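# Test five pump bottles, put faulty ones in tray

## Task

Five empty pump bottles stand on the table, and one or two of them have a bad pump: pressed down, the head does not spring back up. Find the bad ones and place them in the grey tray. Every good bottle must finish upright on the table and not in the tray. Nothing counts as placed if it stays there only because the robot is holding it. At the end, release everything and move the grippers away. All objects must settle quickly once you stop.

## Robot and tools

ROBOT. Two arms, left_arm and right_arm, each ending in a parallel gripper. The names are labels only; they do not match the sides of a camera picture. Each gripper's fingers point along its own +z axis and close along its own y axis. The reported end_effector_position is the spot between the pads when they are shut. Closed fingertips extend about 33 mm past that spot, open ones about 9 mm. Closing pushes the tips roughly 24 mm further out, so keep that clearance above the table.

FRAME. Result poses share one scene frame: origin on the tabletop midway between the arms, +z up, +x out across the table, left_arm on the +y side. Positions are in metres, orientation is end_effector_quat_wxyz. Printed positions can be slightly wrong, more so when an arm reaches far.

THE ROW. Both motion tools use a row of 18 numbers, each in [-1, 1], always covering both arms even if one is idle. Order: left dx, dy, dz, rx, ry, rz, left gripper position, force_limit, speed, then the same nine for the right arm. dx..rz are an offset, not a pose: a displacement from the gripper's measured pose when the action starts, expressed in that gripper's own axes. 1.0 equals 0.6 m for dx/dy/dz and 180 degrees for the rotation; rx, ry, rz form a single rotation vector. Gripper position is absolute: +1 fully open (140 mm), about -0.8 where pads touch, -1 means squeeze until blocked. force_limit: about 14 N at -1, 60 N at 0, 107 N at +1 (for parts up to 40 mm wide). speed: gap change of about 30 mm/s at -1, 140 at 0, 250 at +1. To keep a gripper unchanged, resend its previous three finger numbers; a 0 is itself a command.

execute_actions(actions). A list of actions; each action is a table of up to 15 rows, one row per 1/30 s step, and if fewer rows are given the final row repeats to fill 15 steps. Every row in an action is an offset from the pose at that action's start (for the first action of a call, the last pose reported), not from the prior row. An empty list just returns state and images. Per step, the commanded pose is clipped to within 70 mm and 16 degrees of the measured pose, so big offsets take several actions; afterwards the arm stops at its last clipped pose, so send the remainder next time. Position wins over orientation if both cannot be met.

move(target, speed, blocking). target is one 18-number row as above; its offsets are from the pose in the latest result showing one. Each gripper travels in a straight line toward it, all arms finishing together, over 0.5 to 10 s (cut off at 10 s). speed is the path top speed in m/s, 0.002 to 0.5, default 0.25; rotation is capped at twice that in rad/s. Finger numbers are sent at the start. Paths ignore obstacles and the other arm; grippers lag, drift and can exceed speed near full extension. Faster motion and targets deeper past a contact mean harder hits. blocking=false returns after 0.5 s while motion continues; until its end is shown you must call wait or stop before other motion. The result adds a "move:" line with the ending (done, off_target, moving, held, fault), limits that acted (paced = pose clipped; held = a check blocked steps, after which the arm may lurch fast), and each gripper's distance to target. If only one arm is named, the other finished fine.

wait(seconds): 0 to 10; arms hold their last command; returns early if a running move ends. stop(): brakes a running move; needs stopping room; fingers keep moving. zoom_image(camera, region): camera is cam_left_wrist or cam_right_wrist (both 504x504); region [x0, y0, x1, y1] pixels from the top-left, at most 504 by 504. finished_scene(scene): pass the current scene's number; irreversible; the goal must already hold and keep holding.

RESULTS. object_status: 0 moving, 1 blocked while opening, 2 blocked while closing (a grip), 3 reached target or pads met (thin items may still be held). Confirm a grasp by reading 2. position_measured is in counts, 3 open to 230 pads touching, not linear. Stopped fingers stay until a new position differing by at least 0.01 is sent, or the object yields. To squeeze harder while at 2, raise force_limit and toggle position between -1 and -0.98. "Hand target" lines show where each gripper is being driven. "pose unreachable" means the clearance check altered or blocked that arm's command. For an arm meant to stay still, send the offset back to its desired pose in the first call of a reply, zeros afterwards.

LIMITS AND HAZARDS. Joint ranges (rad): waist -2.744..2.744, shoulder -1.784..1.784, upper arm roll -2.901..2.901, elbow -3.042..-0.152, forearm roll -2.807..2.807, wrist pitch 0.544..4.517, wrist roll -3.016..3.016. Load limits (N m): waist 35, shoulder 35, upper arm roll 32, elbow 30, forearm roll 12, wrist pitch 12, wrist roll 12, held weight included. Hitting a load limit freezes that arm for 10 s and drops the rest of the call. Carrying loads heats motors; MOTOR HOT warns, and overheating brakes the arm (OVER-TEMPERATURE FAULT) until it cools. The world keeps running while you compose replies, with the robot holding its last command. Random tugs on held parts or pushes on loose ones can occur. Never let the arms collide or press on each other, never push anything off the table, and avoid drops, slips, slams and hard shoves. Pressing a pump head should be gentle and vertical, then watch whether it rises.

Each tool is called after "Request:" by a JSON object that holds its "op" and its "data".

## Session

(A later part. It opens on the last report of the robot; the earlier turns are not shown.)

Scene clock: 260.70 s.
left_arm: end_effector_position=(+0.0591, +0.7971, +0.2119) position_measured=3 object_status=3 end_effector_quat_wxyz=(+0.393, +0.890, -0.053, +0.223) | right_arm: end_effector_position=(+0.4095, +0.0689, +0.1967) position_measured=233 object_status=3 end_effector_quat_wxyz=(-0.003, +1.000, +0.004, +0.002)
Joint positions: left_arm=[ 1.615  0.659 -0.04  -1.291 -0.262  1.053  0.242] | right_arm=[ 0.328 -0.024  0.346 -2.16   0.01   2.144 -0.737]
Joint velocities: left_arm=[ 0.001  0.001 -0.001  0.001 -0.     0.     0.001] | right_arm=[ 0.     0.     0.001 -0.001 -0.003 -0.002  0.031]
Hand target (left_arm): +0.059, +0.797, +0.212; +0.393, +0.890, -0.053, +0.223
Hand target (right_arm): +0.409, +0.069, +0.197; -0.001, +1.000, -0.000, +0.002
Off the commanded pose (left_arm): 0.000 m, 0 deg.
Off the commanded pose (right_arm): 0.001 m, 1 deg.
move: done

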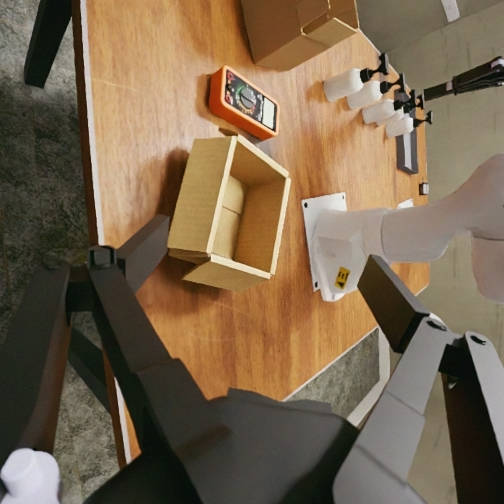

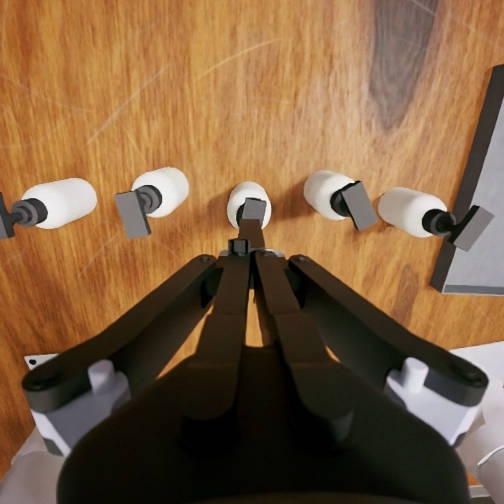

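Request:
{"op": "move", "data": {"target": [0,0,0,0,0,0,1,0,0,-0.005,0.001,0.0645,-0.0019,-0.0013,0.0025,-1,0,1], "speed": 0.05}}

Request:
{"op": "zoom_image", "data": {"camera": "cam_left_wrist", "region": [350, 40, 484, 150]}}

Request:
{"op": "move", "data": {"target": [0,0,0,0,0,0,1,0,0,0,0,-0.06,0,0,0,-1,0,1], "speed": 0.1}}

Request:
{"op": "move", "data": {"target": [0,0,0,0,0,0,1,0,0,0.031,-0.169,0,0,0,0,-1,0,1], "speed": 0.2}}

Request:
{"op": "zoom_image", "data": {"camera": "cam_left_wrist", "region": [350, 40, 484, 150]}}

Request:
{"op": "zoom_image", "data": {"camera": "cam_right_wrist", "region": [190, 160, 310, 280]}}

Request:
{"op": "zoom_image", "data": {"camera": "cam_right_wrist", "region": [0, 150, 210, 280]}}

Scene clock: 276.67 s.
left_arm: end_effector_position=(+0.0591, +0.7971, +0.2119) position_measured=3 object_status=3 end_effector_quat_wxyz=(+0.393, +0.890, -0.053, +0.223) | right_arm: end_effector_position=(+0.4072, +0.0675, +0.1593) position_measured=233 object_status=3 end_effector_quat_wxyz=(+0.000, +1.000, +0.001, -0.001)
Joint positions: left_arm=[ 1.615  0.659 -0.04  -1.291 -0.262  1.053  0.242] | right_arm=[ 0.332  0.023  0.347 -2.205 -0.008  2.226 -0.715]
Joint velocities: left_arm=[ 0.     0.    -0.001  0.001 -0.002 -0.    -0.   ] | right_arm=[ 0.001  0.002 -0.001 -0.001 -0.004  0.013  0.007]
Hand target (left_arm): +0.059, +0.797, +0.212; +0.393, +0.890, -0.053, +0.223
Hand target (right_arm): +0.407, +0.068, +0.158; +0.000, +1.000, +0.000, +0.000
Off the commanded pose (left_arm): 0.000 m, 0 deg.
Off the commanded pose (right_arm): 0.002 m, 0 deg.
move: done

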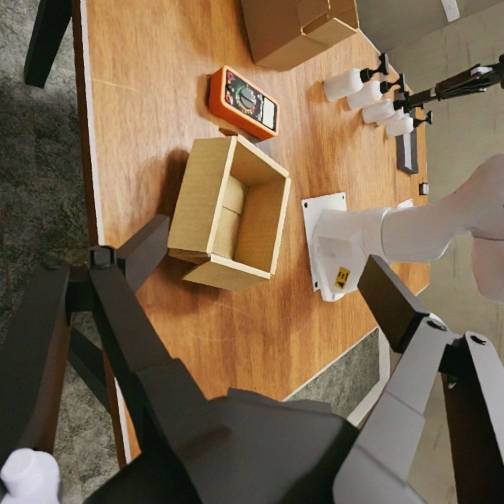

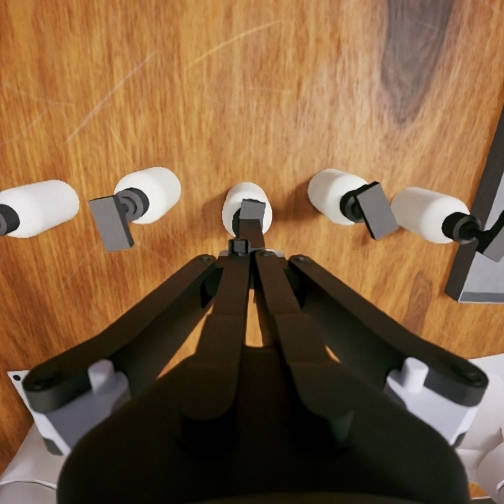

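Region (350, 40, 484, 150) of cam_left_wrist's 504x504 image, scaled by 3.761, with more detail than that image has; it fills the top 414 rows of this view, and the rest is white.

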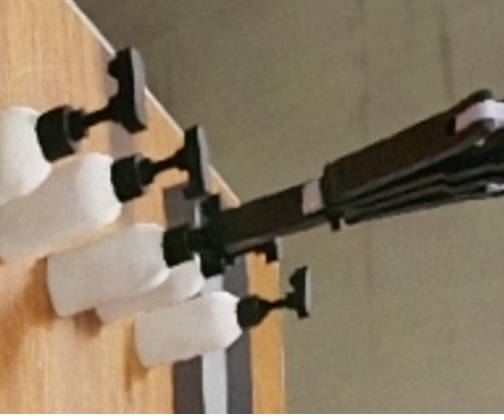

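Scene clock: 277.63 s.
left_arm: end_effector_position=(+0.0591, +0.7971, +0.2119) position_measured=3 object_status=3 end_effector_quat_wxyz=(+0.393, +0.890, -0.053, +0.223) | right_arm: end_effector_position=(+0.4071, +0.0686, +0.1947) position_measured=233 object_status=3 end_effector_quat_wxyz=(-0.000, +1.000, +0.001, +0.001)
Joint positions: left_arm=[ 1.615  0.659 -0.04  -1.291 -0.262  1.053  0.242] | right_arm=[ 0.332 -0.022  0.347 -2.161  0.007  2.141 -0.724]
Joint velocities: left_arm=[ 0.    -0.001  0.     0.001 -0.    -0.001  0.001] | right_arm=[-0.    -0.    -0.001 -0.002 -0.    -0.01  -0.002]
Hand target (left_arm): +0.059, +0.797, +0.212; +0.393, +0.890, -0.053, +0.223
Hand target (right_arm): +0.407, +0.068, +0.195; +0.000, +1.000, +0.001, -0.001
Off the commanded pose (left_arm): 0.000 m, 0 deg.
Off the commanded pose (right_arm): 0.001 m, 0 deg.
move: done

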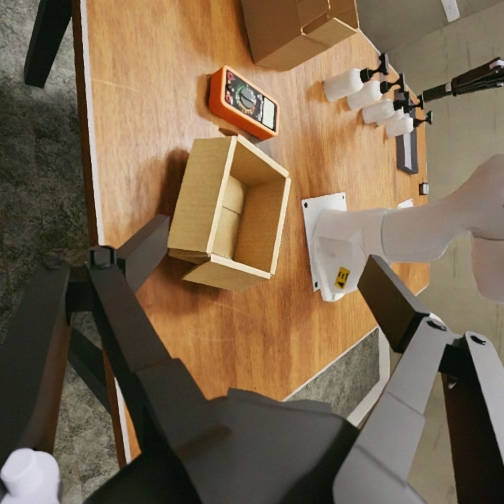

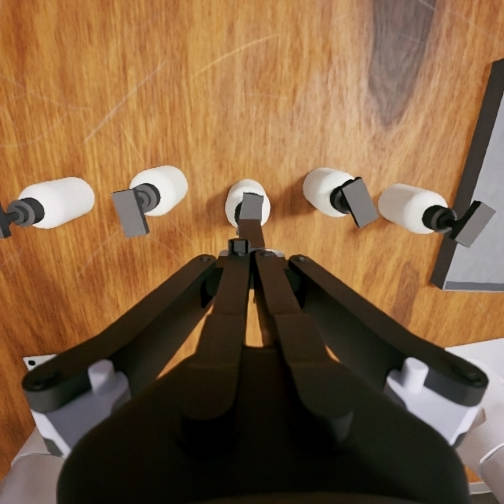

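Scene clock: 278.83 s.
left_arm: end_effector_position=(+0.0591, +0.7971, +0.2119) position_measured=3 object_status=3 end_effector_quat_wxyz=(+0.393, +0.890, -0.053, +0.223) | right_arm: end_effector_position=(+0.4254, +0.1713, +0.1950) position_measured=233 object_status=3 end_effector_quat_wxyz=(-0.002, +1.000, +0.007, +0.001)
Joint positions: left_arm=[ 1.615  0.659 -0.04  -1.291 -0.262  1.053  0.242] | right_arm=[ 0.436  0.259  0.359 -1.813 -0.1    2.059 -0.58 ]
Joint velocities: left_arm=[-0.     0.    -0.    -0.     0.001  0.     0.   ] | right_arm=[ 0.005  0.    -0.003  0.001 -0.001 -0.008  0.029]
Hand target (left_arm): +0.059, +0.797, +0.212; +0.393, +0.890, -0.053, +0.223
Hand target (right_arm): +0.426, +0.170, +0.195; +0.000, +1.000, +0.001, +0.001
Off the commanded pose (left_arm): 0.000 m, 0 deg.
Off the commanded pose (right_arm): 0.001 m, 1 deg.
move: done

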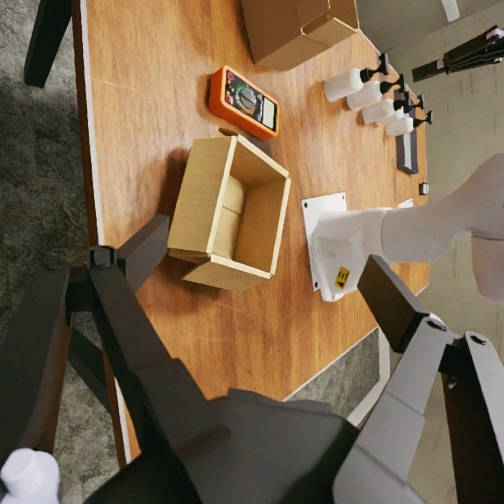

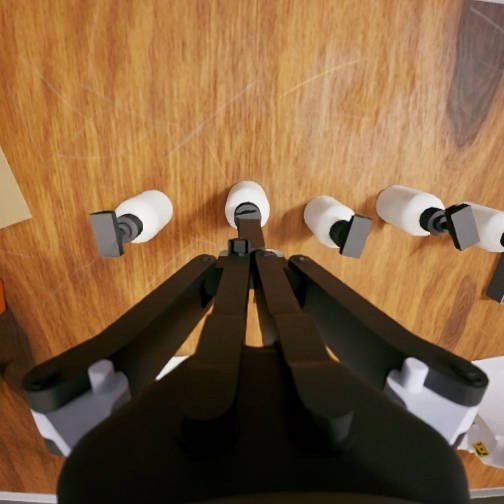

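Region (350, 40, 484, 150) of cam_left_wrist's 504x504 image, scaled by 3.761, with more detail than that image has; it fills the top 414 rows of this view, and the rest is white.

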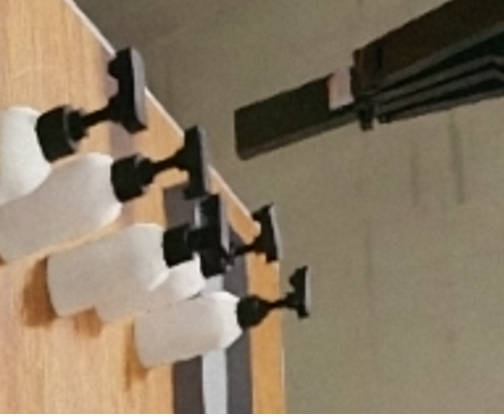

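Region (190, 160, 310, 280) of cam_right_wrist's 504x504 image, scaled by 4.200, with more detail than that image has.

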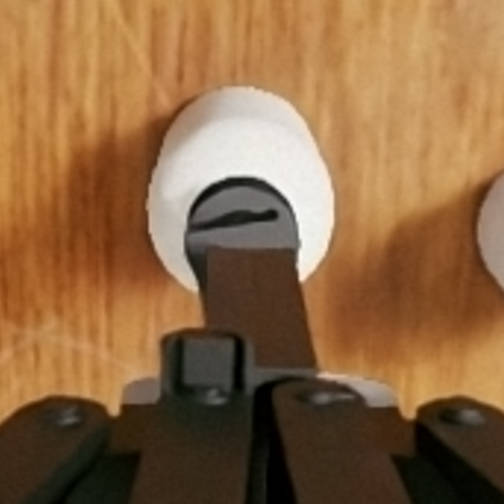

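Region (0, 150, 210, 280) of cam_right_wrist's 504x504 image, scaled by 2.400, with more detail than that image has; it fills the top 312 rows of this view, and the rest is white.

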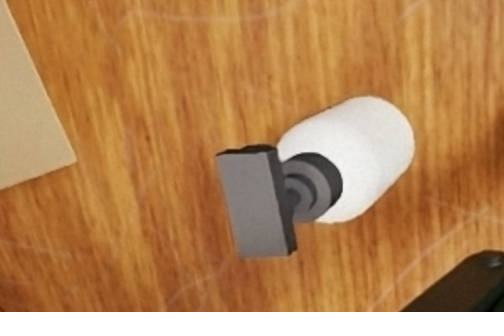

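Request:
{"op": "zoom_image", "data": {"camera": "cam_left_wrist", "region": [220, 0, 420, 130]}}

Region (220, 0, 420, 130) of cam_left_wrist's 504x504 image, scaled by 2.520, with more detail than that image has; it fills the top 328 rows of this view, and the rest is white.

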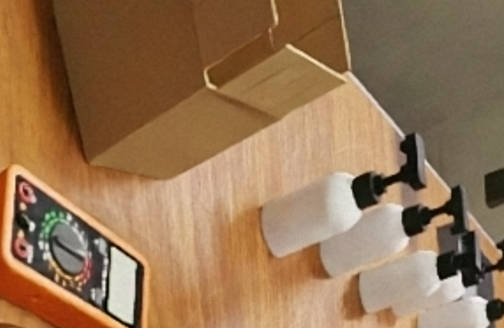

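Request:
{"op": "move", "data": {"target": [0,0,0,0,0,0,1,0,0,-0.0015,-0.0037,0.06,-0.0013,-0.0006,0.0045,-1,0,1], "speed": 0.05}}

Request:
{"op": "zoom_image", "data": {"camera": "cam_left_wrist", "region": [330, 30, 464, 140]}}

Request:
{"op": "move", "data": {"target": [0,0,0,0,0,0,1,0,0,0,0,-0.06,0,0,0,-1,0,1], "speed": 0.1}}

Request:
{"op": "move", "data": {"target": [0,0,0,0,0,0,1,0,0,-0.025,-0.211,0,0,0,0,-1,0,1], "speed": 0.2}}

Request:
{"op": "zoom_image", "data": {"camera": "cam_left_wrist", "region": [330, 30, 464, 140]}}

Request:
{"op": "zoom_image", "data": {"camera": "cam_right_wrist", "region": [190, 160, 310, 280]}}

Scene clock: 297.63 s.
left_arm: end_effector_position=(+0.0591, +0.7971, +0.2119) position_measured=3 object_status=3 end_effector_quat_wxyz=(+0.393, +0.890, -0.053, +0.223) | right_arm: end_effector_position=(+0.4246, +0.1750, +0.1634) position_measured=233 object_status=3 end_effector_quat_wxyz=(-0.002, +1.000, +0.002, -0.000)
Joint positions: left_arm=[ 1.615  0.659 -0.04  -1.291 -0.262  1.053  0.242] | right_arm=[ 0.443  0.299  0.356 -1.842 -0.118  2.124 -0.555]
Joint velocities: left_arm=[ 0.001 -0.001  0.001  0.    -0.     0.    -0.001] | right_arm=[ 0.    -0.001 -0.001  0.001 -0.002  0.014  0.009]
Hand target (left_arm): +0.059, +0.797, +0.212; +0.393, +0.890, -0.053, +0.223
Hand target (right_arm): +0.425, +0.174, +0.159; -0.000, +1.000, -0.000, -0.000
Off the commanded pose (left_arm): 0.000 m, 0 deg.
Off the commanded pose (right_arm): 0.005 m, 0 deg.
move: off_target (right_arm)

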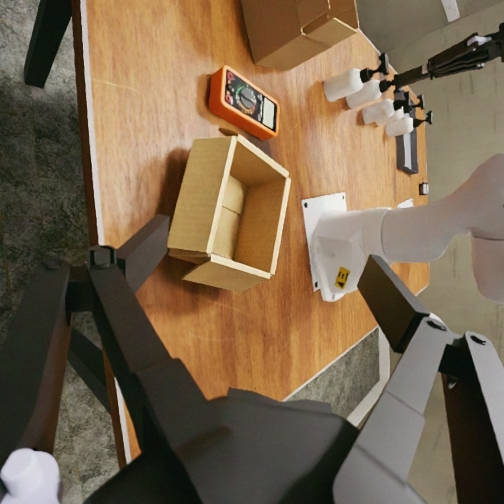

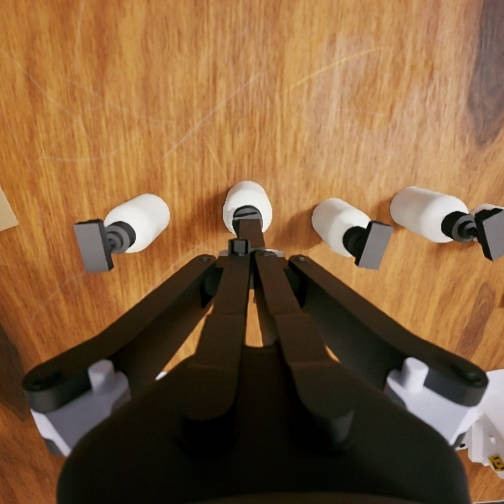

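Region (330, 30, 464, 140) of cam_left_wrist's 504x504 image, scaled by 3.761, with more detail than that image has; it fills the top 414 rows of this view, and the rest is white.

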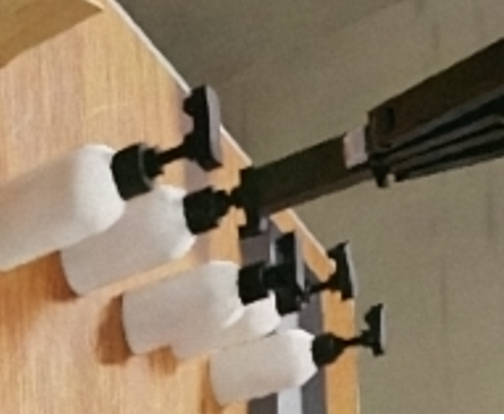

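Scene clock: 298.57 s.
left_arm: end_effector_position=(+0.0591, +0.7971, +0.2119) position_measured=3 object_status=3 end_effector_quat_wxyz=(+0.393, +0.890, -0.053, +0.223) | right_arm: end_effector_position=(+0.4258, +0.1750, +0.1990) position_measured=233 object_status=3 end_effector_quat_wxyz=(-0.003, +1.000, +0.001, +0.002)
Joint positions: left_arm=[ 1.615  0.659 -0.04  -1.291 -0.262  1.053  0.242] | right_arm=[ 0.442  0.263  0.358 -1.797 -0.103  2.05  -0.562]
Joint velocities: left_arm=[-0.002  0.002 -0.001 -0.001  0.    -0.     0.   ] | right_arm=[-0.    -0.     0.001 -0.    -0.    -0.012 -0.002]
Hand target (left_arm): +0.059, +0.797, +0.212; +0.393, +0.890, -0.053, +0.223
Hand target (right_arm): +0.424, +0.175, +0.199; -0.003, +1.000, +0.003, -0.000
Off the commanded pose (left_arm): 0.000 m, 0 deg.
Off the commanded pose (right_arm): 0.001 m, 0 deg.
move: done

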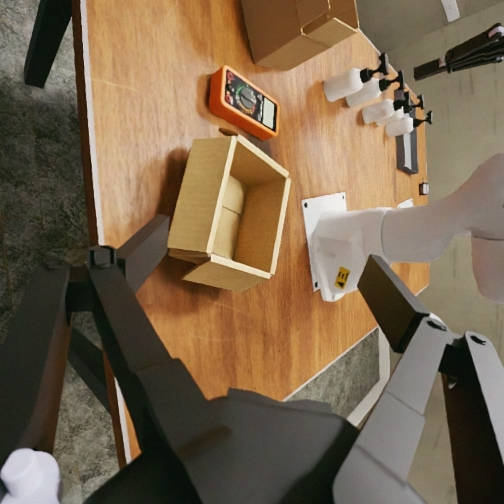

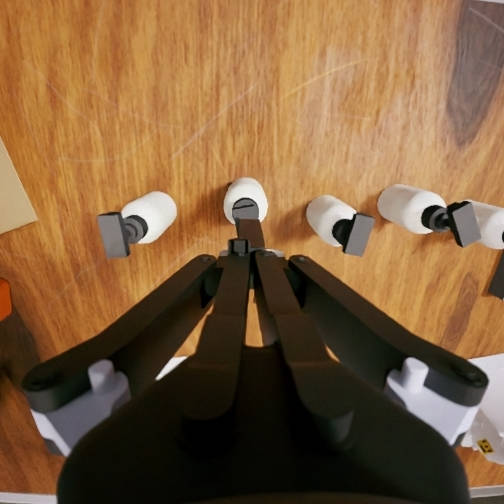

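Scene clock: 299.90 s.
left_arm: end_effector_position=(+0.0591, +0.7971, +0.2119) position_measured=3 object_status=3 end_effector_quat_wxyz=(+0.393, +0.890, -0.053, +0.223) | right_arm: end_effector_position=(+0.4112, +0.3033, +0.2004) position_measured=233 object_status=3 end_effector_quat_wxyz=(-0.006, +1.000, +0.006, +0.003)
Joint positions: left_arm=[ 1.615  0.659 -0.04  -1.291 -0.262  1.053  0.242] | right_arm=[ 0.665  0.609  0.318 -1.274 -0.188  1.867 -0.427]
Joint velocities: left_arm=[ 0.     0.001 -0.001  0.001  0.001  0.    -0.001] | right_arm=[ 0.006  0.003 -0.004  0.003 -0.001 -0.016  0.017]
Hand target (left_arm): +0.059, +0.797, +0.212; +0.393, +0.890, -0.053, +0.223
Hand target (right_arm): +0.411, +0.302, +0.200; -0.003, +1.000, +0.001, +0.002
Off the commanded pose (left_arm): 0.000 m, 0 deg.
Off the commanded pose (right_arm): 0.002 m, 1 deg.
move: done

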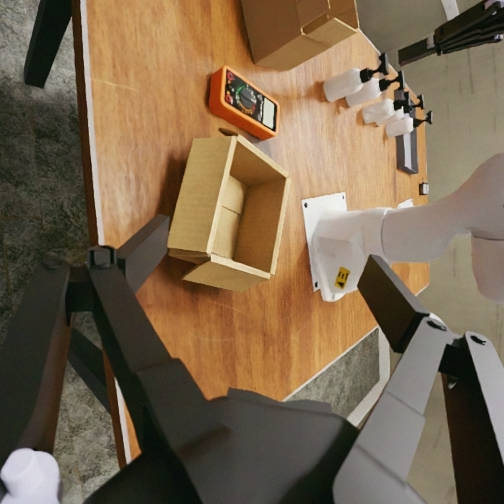

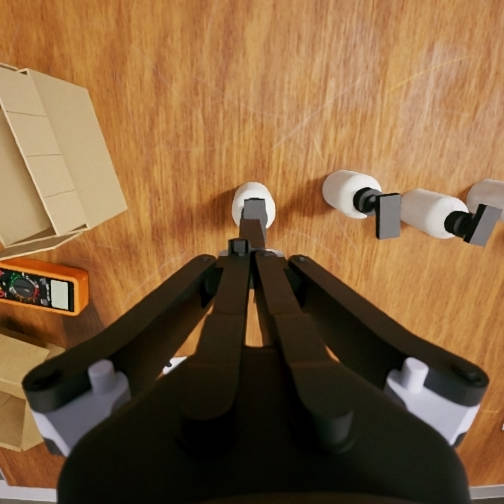

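Region (330, 30, 464, 140) of cam_left_wrist's 504x504 image, scaled by 3.761, with more detail than that image has; it fills the top 414 rows of this view, and the rest is white.

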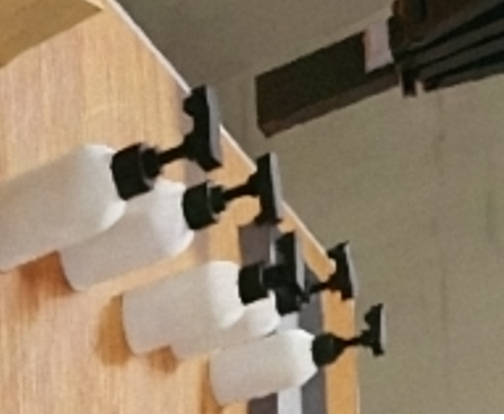

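Region (190, 160, 310, 280) of cam_right_wrist's 504x504 image, scaled by 4.200, with more detail than that image has.

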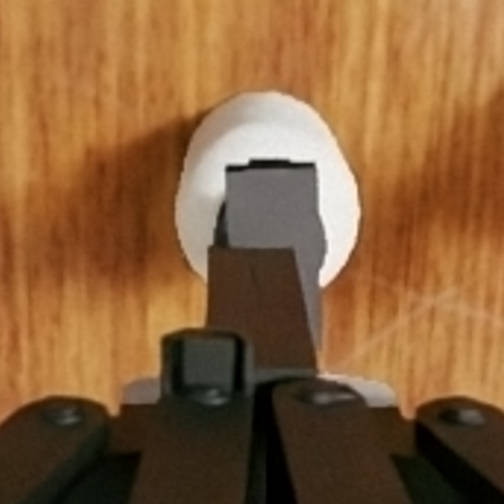

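Request:
{"op": "move", "data": {"target": [0,0,0,0,0,0,1,0,0,-0.0058,0.0097,0.074,-0.0038,-0.0019,0.0038,-1,0,1], "speed": 0.05}}

Request:
{"op": "zoom_image", "data": {"camera": "cam_left_wrist", "region": [330, 30, 464, 140]}}

Request:
{"op": "move", "data": {"target": [0,0,0,0,0,0,1,0,0,0,0,-0.06,0,0,0,-1,0,1], "speed": 0.1}}

Request:
{"op": "zoom_image", "data": {"camera": "cam_left_wrist", "region": [330, 30, 464, 140]}}

Request:
{"op": "zoom_image", "data": {"camera": "cam_right_wrist", "region": [294, 150, 504, 270]}}

Scene clock: 313.60 s.
left_arm: end_effector_position=(+0.0591, +0.7971, +0.2119) position_measured=3 object_status=3 end_effector_quat_wxyz=(+0.393, +0.890, -0.053, +0.223) | right_arm: end_effector_position=(+0.4069, +0.2990, +0.1596) position_measured=233 object_status=3 end_effector_quat_wxyz=(-0.001, +1.000, +0.002, -0.001)
Joint positions: left_arm=[ 1.615  0.659 -0.04  -1.291 -0.262  1.053  0.242] | right_arm=[ 0.665  0.622  0.308 -1.355 -0.188  1.949 -0.414]
Joint velocities: left_arm=[ 0.     0.    -0.    -0.001 -0.     0.     0.001] | right_arm=[ 0.002  0.002 -0.004 -0.002 -0.001  0.016  0.003]
Hand target (left_arm): +0.059, +0.797, +0.212; +0.393, +0.890, -0.053, +0.223
Hand target (right_arm): +0.408, +0.298, +0.156; +0.000, +1.000, -0.000, -0.000
Off the commanded pose (left_arm): 0.000 m, 0 deg.
Off the commanded pose (right_arm): 0.004 m, 0 deg.
move: off_target (right_arm)

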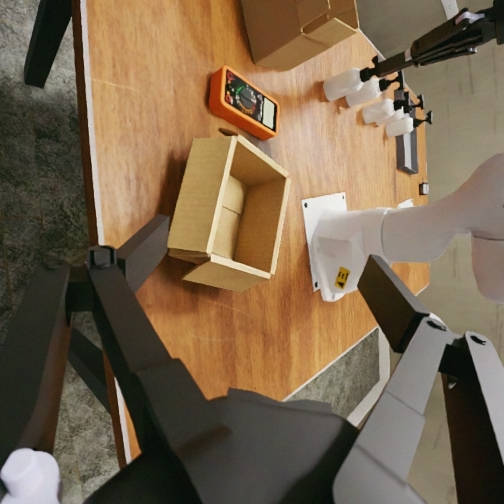

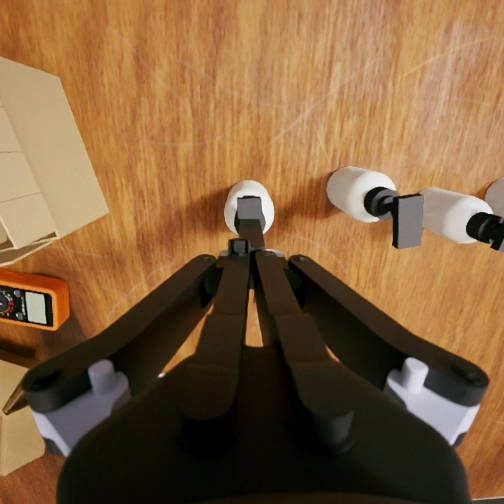

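Region (330, 30, 464, 140) of cam_left_wrist's 504x504 image, scaled by 3.761, with more detail than that image has; it fills the top 414 rows of this view, and the rest is white.

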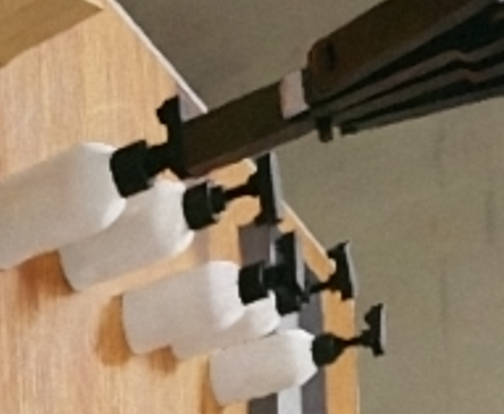

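Scene clock: 314.53 s.
left_arm: end_effector_position=(+0.0591, +0.7971, +0.2119) position_measured=3 object_status=3 end_effector_quat_wxyz=(+0.393, +0.890, -0.053, +0.223) | right_arm: end_effector_position=(+0.4091, +0.2990, +0.1957) position_measured=233 object_status=3 end_effector_quat_wxyz=(-0.002, +1.000, +0.000, +0.002)
Joint positions: left_arm=[ 1.615  0.659 -0.04  -1.291 -0.262  1.053  0.242] | right_arm=[ 0.665  0.6    0.314 -1.298 -0.185  1.876 -0.416]
Joint velocities: left_arm=[ 0.    -0.     0.     0.    -0.     0.001 -0.002] | right_arm=[-0.    -0.001  0.002 -0.    -0.001 -0.013 -0.   ]
Hand target (left_arm): +0.059, +0.797, +0.212; +0.393, +0.890, -0.053, +0.223
Hand target (right_arm): +0.407, +0.299, +0.196; -0.001, +1.000, +0.003, -0.001
Off the commanded pose (left_arm): 0.000 m, 0 deg.
Off the commanded pose (right_arm): 0.002 m, 0 deg.
move: done

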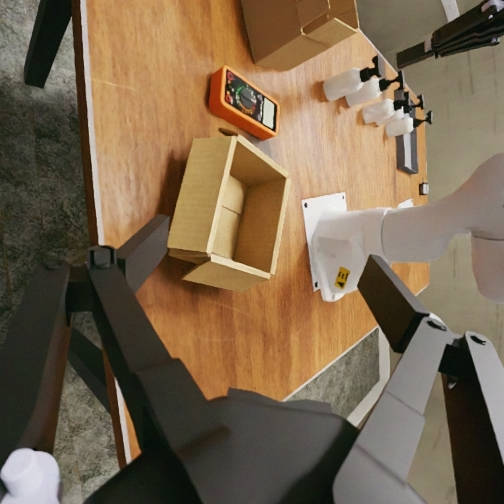

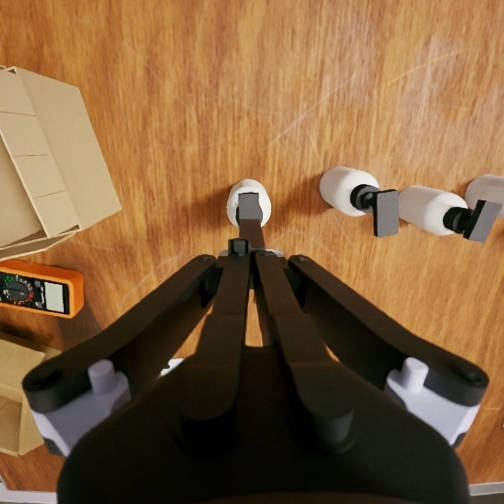

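Region (330, 30, 464, 140) of cam_left_wrist's 504x504 image, scaled by 3.761, with more detail than that image has; it fills the top 414 rows of this view, and the rest is white.

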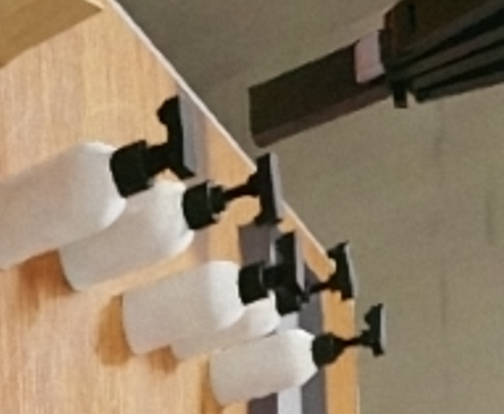

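Region (294, 150, 504, 270) of cam_right_wrist's 504x504 image, scaled by 2.400, with more detail than that image has; it fills the top 288 rows of this view, and the rest is white.

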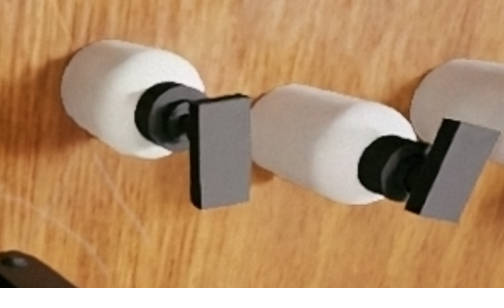

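Request:
{"op": "wait", "data": {"seconds": 0}}

Request:
{"op": "zoom_image", "data": {"camera": "cam_right_wrist", "region": [190, 160, 310, 280]}}

Request:
{"op": "zoom_image", "data": {"camera": "cam_left_wrist", "region": [310, 30, 444, 140]}}

Scene clock: 373.60 s.
left_arm: end_effector_position=(+0.0591, +0.7971, +0.2119) position_measured=3 object_status=3 end_effector_quat_wxyz=(+0.393, +0.890, -0.053, +0.223) | right_arm: end_effector_position=(+0.4087, +0.2986, +0.1956) position_measured=233 object_status=3 end_effector_quat_wxyz=(-0.002, +1.000, +0.000, +0.001)
Joint positions: left_arm=[ 1.615  0.659 -0.04  -1.291 -0.262  1.053  0.242] | right_arm=[ 0.665  0.6    0.314 -1.298 -0.185  1.874 -0.416]
Joint velocities: left_arm=[-0.    -0.     0.     0.     0.    -0.001  0.   ] | right_arm=[-0.001 -0.    -0.001 -0.    -0.     0.    -0.   ]
Hand target (left_arm): +0.059, +0.797, +0.212; +0.393, +0.890, -0.053, +0.223
Hand target (right_arm): +0.407, +0.299, +0.196; -0.001, +1.000, +0.003, -0.001
Off the commanded pose (left_arm): 0.000 m, 0 deg.
Off the commanded pose (right_arm): 0.002 m, 0 deg.

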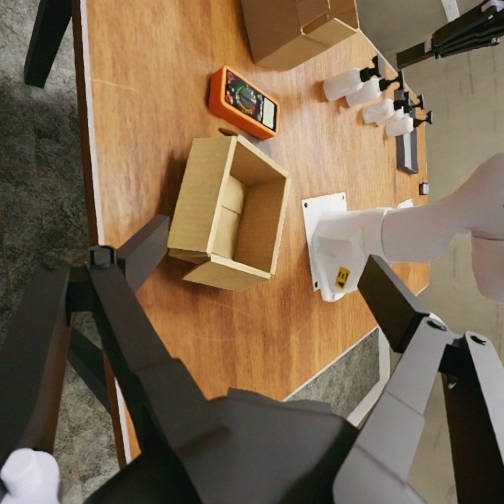

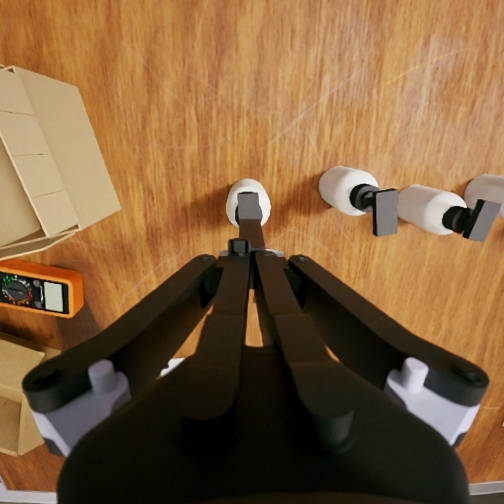

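Region (190, 160, 310, 280) of cam_right_wrist's 504x504 image, scaled by 4.200, with more detail than that image has.

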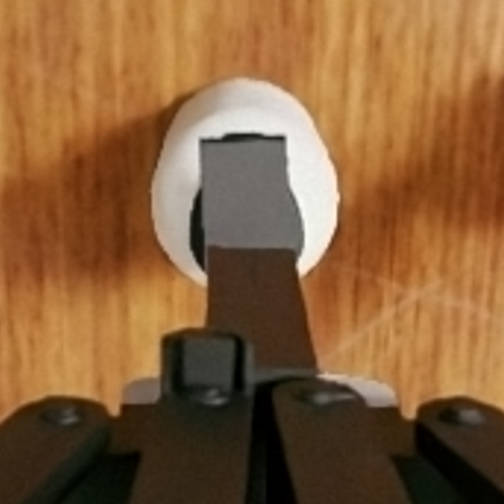

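Region (310, 30, 444, 140) of cam_left_wrist's 504x504 image, scaled by 3.761, with more detail than that image has; it fills the top 414 rows of this view, and the rest is white.

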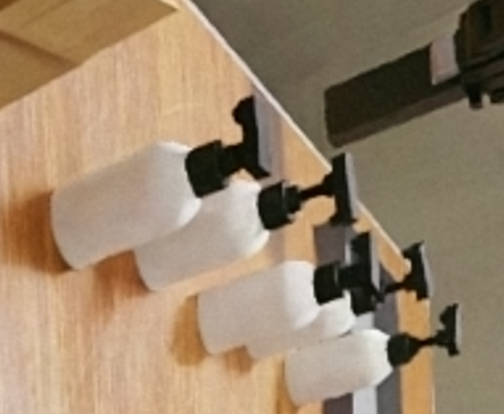

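Request:
{"op": "move", "data": {"target": [0,0,0,0,0,0,1,0,0,0.0043,-0.0017,0.2177,-0.0013,-0.0006,0,0.15,0,1], "speed": 0.15}}

Request:
{"op": "zoom_image", "data": {"camera": "cam_left_wrist", "region": [300, 10, 460, 140]}}

Scene clock: 380.43 s.
left_arm: end_effector_position=(+0.0591, +0.7971, +0.2119) position_measured=3 object_status=3 end_effector_quat_wxyz=(+0.393, +0.890, -0.053, +0.223) | right_arm: end_effector_position=(+0.4097, +0.2984, +0.0635) position_measured=110 object_status=3 end_effector_quat_wxyz=(+0.003, +1.000, +0.002, -0.003)
Joint positions: left_arm=[ 1.615  0.659 -0.04  -1.291 -0.262  1.053  0.242] | right_arm=[ 0.672  0.732  0.284 -1.421 -0.218  2.114 -0.4  ]
Joint velocities: left_arm=[ 0.001 -0.     0.     0.001 -0.    -0.001  0.001] | right_arm=[ 0.001  0.001 -0.003 -0.001 -0.     0.013  0.004]
Hand target (left_arm): +0.059, +0.797, +0.212; +0.393, +0.890, -0.053, +0.223
Hand target (right_arm): +0.412, +0.300, +0.065; +0.001, +1.000, +0.000, +0.001
Off the commanded pose (left_arm): 0.000 m, 0 deg.
Off the commanded pose (right_arm): 0.003 m, 1 deg.
move: done

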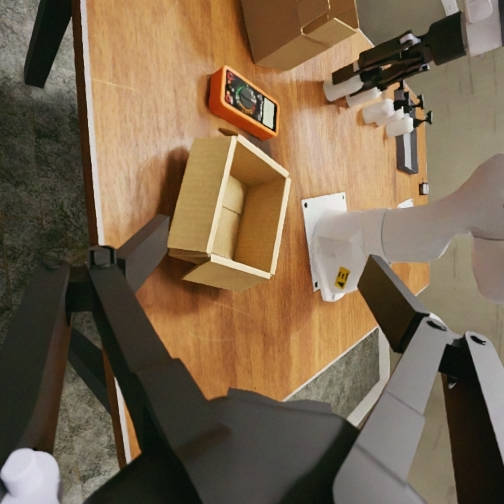

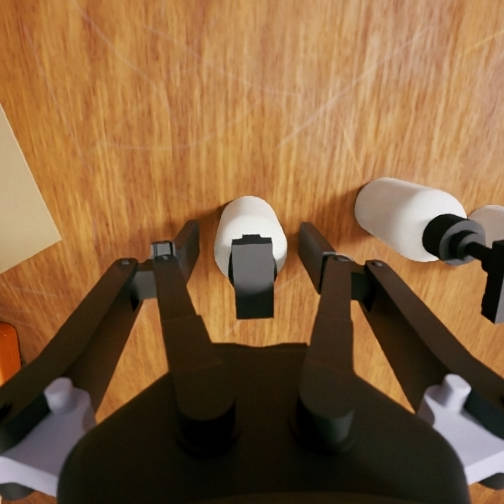

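Region (300, 10, 460, 140) of cam_left_wrist's 504x504 image, scaled by 3.150, with more detail than that image has; it fills the top 410 rows of this view, and the rest is white.

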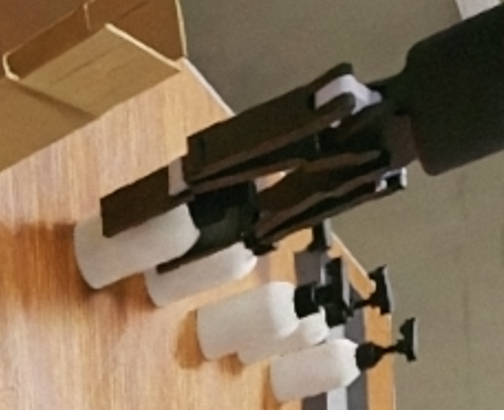

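Request:
{"op": "execute_actions", "data": {"actions": [[[0,0,0,0,0,0,1,0,0,0.001,-0.001,0,0,0,0,-1,0,0]]]}}

Scene clock: 383.53 s.
left_arm: end_effector_position=(+0.0591, +0.7971, +0.2119) position_measured=3 object_status=3 end_effector_quat_wxyz=(+0.393, +0.890, -0.053, +0.223) | right_arm: end_effector_position=(+0.4108, +0.2996, +0.0642) position_measured=160 object_status=2 end_effector_quat_wxyz=(+0.001, +1.000, +0.001, -0.002)
Joint positions: left_arm=[ 1.615  0.659 -0.04  -1.291 -0.262  1.053  0.242] | right_arm=[ 0.672  0.733  0.283 -1.418 -0.218  2.116 -0.399]
Joint velocities: left_arm=[ 0.001 -0.001  0.     0.001  0.001  0.001 -0.001] | right_arm=[-0.     0.     0.     0.001 -0.    -0.     0.001]
Hand target (left_arm): +0.059, +0.797, +0.212; +0.393, +0.890, -0.053, +0.223
Hand target (right_arm): +0.410, +0.299, +0.063; +0.003, +1.000, +0.002, -0.003
Off the commanded pose (left_arm): 0.000 m, 0 deg.
Off the commanded pose (right_arm): 0.001 m, 0 deg.

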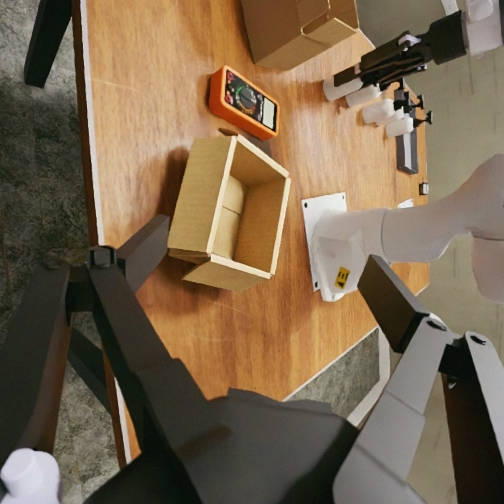

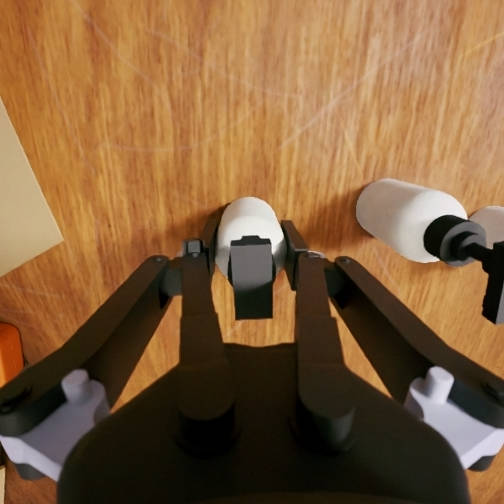

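Request:
{"op": "move", "data": {"target": [0,0,0,0,0,0,1,0,0,0,0.05,-0.2833,0,0,0,-1,0,0], "speed": 0.25}}

Request:
{"op": "move", "data": {"target": [0,0,0,0,0,0,1,0,0,0.1317,0.8167,0,0,0,0,-1,0,0], "speed": 0.35}}

Scene clock: 388.03 s.
left_arm: end_effector_position=(+0.0591, +0.7971, +0.2119) position_measured=3 object_status=3 end_effector_quat_wxyz=(+0.393, +0.890, -0.053, +0.223) | right_arm: end_effector_position=(+0.4130, +0.2708, +0.2348) position_measured=160 object_status=2 end_effector_quat_wxyz=(-0.000, +1.000, -0.001, +0.001)
Joint positions: left_arm=[ 1.615  0.659 -0.04  -1.291 -0.262  1.053  0.242] | right_arm=[ 0.626  0.502  0.319 -1.351 -0.158  1.829 -0.446]
Joint velocities: left_arm=[ 0.    -0.    -0.001 -0.     0.001 -0.001  0.001] | right_arm=[-0.001 -0.     0.001  0.001 -0.001 -0.01  -0.005]
Hand target (left_arm): +0.059, +0.797, +0.212; +0.393, +0.890, -0.053, +0.223
Hand target (right_arm): +0.411, +0.270, +0.234; +0.001, +1.000, +0.001, -0.002
Off the commanded pose (left_arm): 0.000 m, 0 deg.
Off the commanded pose (right_arm): 0.002 m, 0 deg.
move: done

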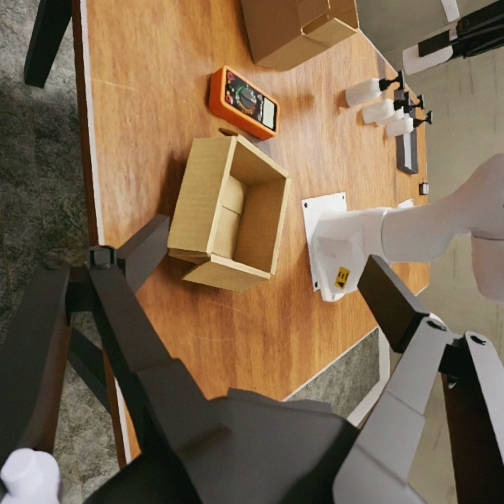

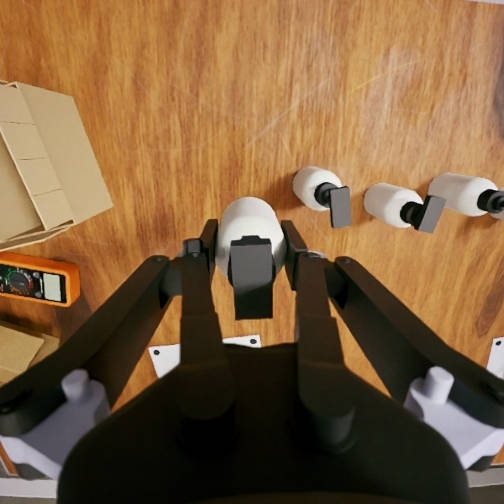

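Scene clock: 390.50 s.
left_arm: end_effector_position=(+0.0591, +0.7971, +0.2119) position_measured=3 object_status=3 end_effector_quat_wxyz=(+0.393, +0.890, -0.053, +0.223) | right_arm: end_effector_position=(+0.4868, -0.2188, +0.2349) position_measured=160 object_status=2 end_effector_quat_wxyz=(-0.002, +1.000, -0.009, -0.001)
Joint positions: left_arm=[ 1.615  0.659 -0.04  -1.291 -0.262  1.053  0.242] | right_arm=[ 0.241 -0.326 -0.148 -2.376 -0.049  2.052 -1.255]
Joint velocities: left_arm=[-0.001  0.001 -0.001 -0.001 -0.001 -0.     0.001] | right_arm=[-0.001 -0.001 -0.     0.001 -0.001  0.001 -0.029]
Hand target (left_arm): +0.059, +0.797, +0.212; +0.393, +0.890, -0.053, +0.223
Hand target (right_arm): +0.488, -0.220, +0.235; -0.001, +1.000, -0.002, +0.001
Off the commanded pose (left_arm): 0.000 m, 0 deg.
Off the commanded pose (right_arm): 0.004 m, 1 deg.
move: off_target (right_arm)

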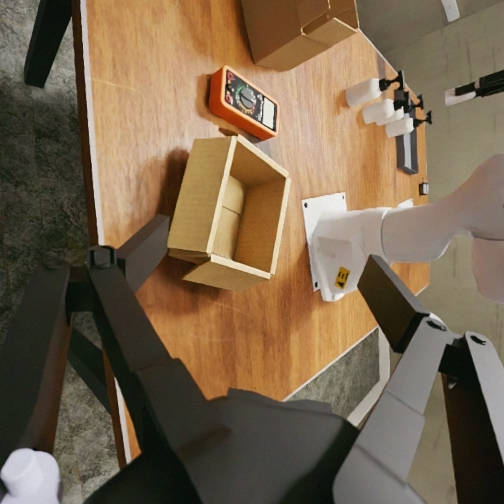

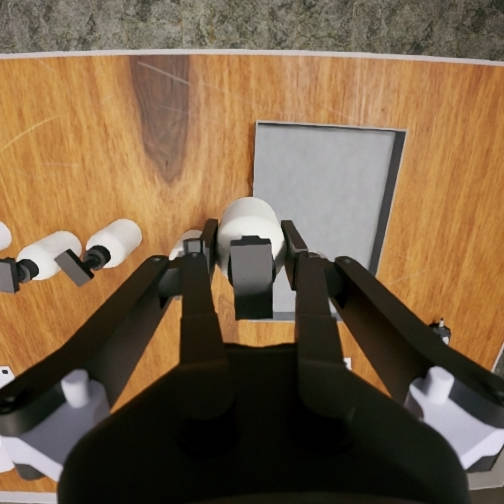

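Request:
{"op": "move", "data": {"target": [0,0,0,0,0,0,1,0,0,0.025,0.1717,0.268,-0.0013,0.0006,-0.0057,-1,0,0], "speed": 0.22}}

Request:
{"op": "zoom_image", "data": {"camera": "cam_left_wrist", "region": [370, 70, 504, 190]}}

Scene clock: 398.10 s.
left_arm: end_effector_position=(+0.0591, +0.7971, +0.2119) position_measured=3 object_status=3 end_effector_quat_wxyz=(+0.393, +0.890, -0.053, +0.223) | right_arm: end_effector_position=(+0.4981, -0.3226, +0.0743) position_measured=160 object_status=2 end_effector_quat_wxyz=(+0.002, +1.000, -0.006, -0.001)
Joint positions: left_arm=[ 1.615  0.659 -0.04  -1.291 -0.262  1.053  0.242] | right_arm=[ 0.168 -0.074 -0.321 -2.579 -0.047  2.506 -1.501]
Joint velocities: left_arm=[-0.    -0.     0.001 -0.    -0.001  0.001 -0.   ] | right_arm=[ 0.001  0.001  0.001  0.001  0.004  0.007 -0.032]
Hand target (left_arm): +0.059, +0.797, +0.212; +0.393, +0.890, -0.053, +0.223
Hand target (right_arm): +0.499, -0.322, +0.074; +0.001, +1.000, -0.001, +0.000
Off the commanded pose (left_arm): 0.000 m, 0 deg.
Off the commanded pose (right_arm): 0.002 m, 1 deg.
move: done

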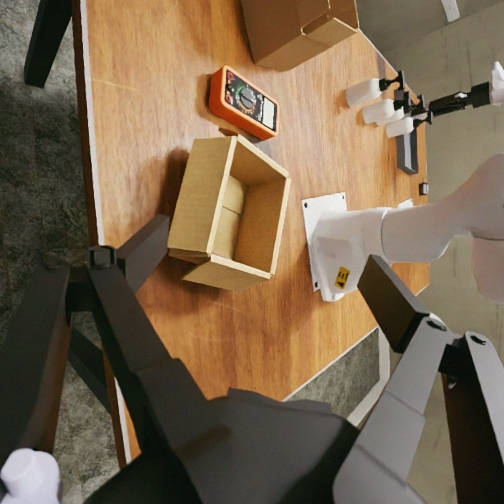

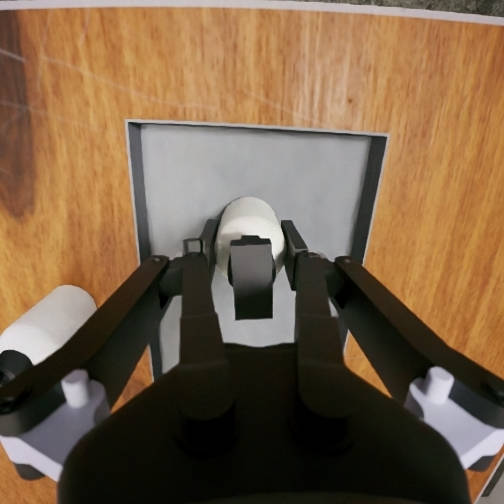

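Region (370, 70, 504, 190) of cam_left_wrist's 504x504 image, scaled by 3.761, with more detail than that image has; it fills the top 451 rows of this view, and the rest is white.

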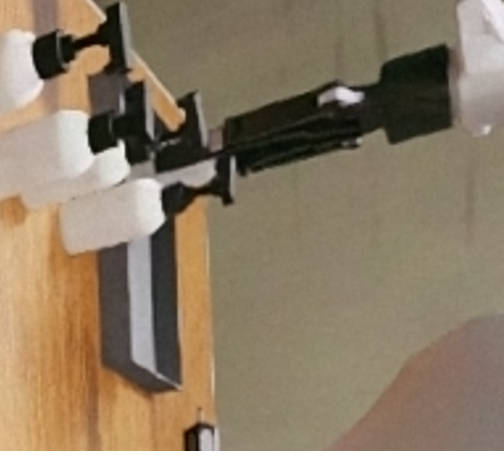

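Request:
{"op": "move", "data": {"target": [0,0,0,0,0,0,1,0,0,0,0,0.013,0.001,0.0006,-0.002,-1,0,0], "speed": 0.03}}

Scene clock: 400.30 s.
left_arm: end_effector_position=(+0.0591, +0.7971, +0.2119) position_measured=3 object_status=3 end_effector_quat_wxyz=(+0.393, +0.890, -0.053, +0.223) | right_arm: end_effector_position=(+0.4976, -0.3227, +0.0673) position_measured=160 object_status=2 end_effector_quat_wxyz=(+0.002, +1.000, -0.003, -0.002)
Joint positions: left_arm=[ 1.615  0.659 -0.04  -1.291 -0.262  1.053  0.242] | right_arm=[ 0.168 -0.057 -0.321 -2.583 -0.038  2.526 -1.513]
Joint velocities: left_arm=[-0.001 -0.001  0.001  0.001  0.     0.     0.001] | right_arm=[ 0.001 -0.    -0.001 -0.     0.004  0.014 -0.005]
Hand target (left_arm): +0.059, +0.797, +0.212; +0.393, +0.890, -0.053, +0.223
Hand target (right_arm): +0.498, -0.323, +0.067; +0.001, +1.000, -0.002, -0.000
Off the commanded pose (left_arm): 0.000 m, 0 deg.
Off the commanded pose (right_arm): 0.001 m, 0 deg.
move: done

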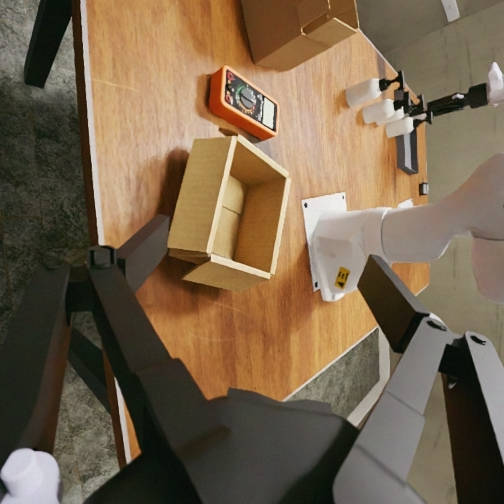

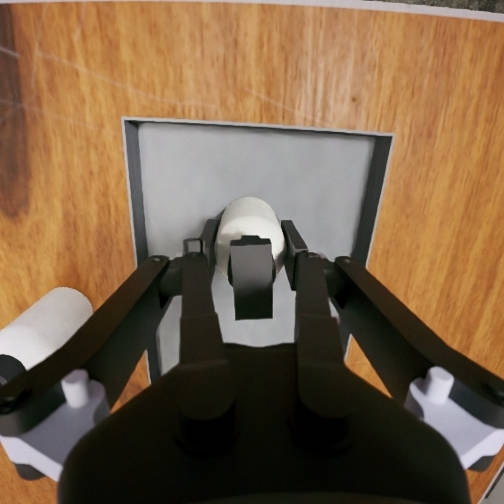

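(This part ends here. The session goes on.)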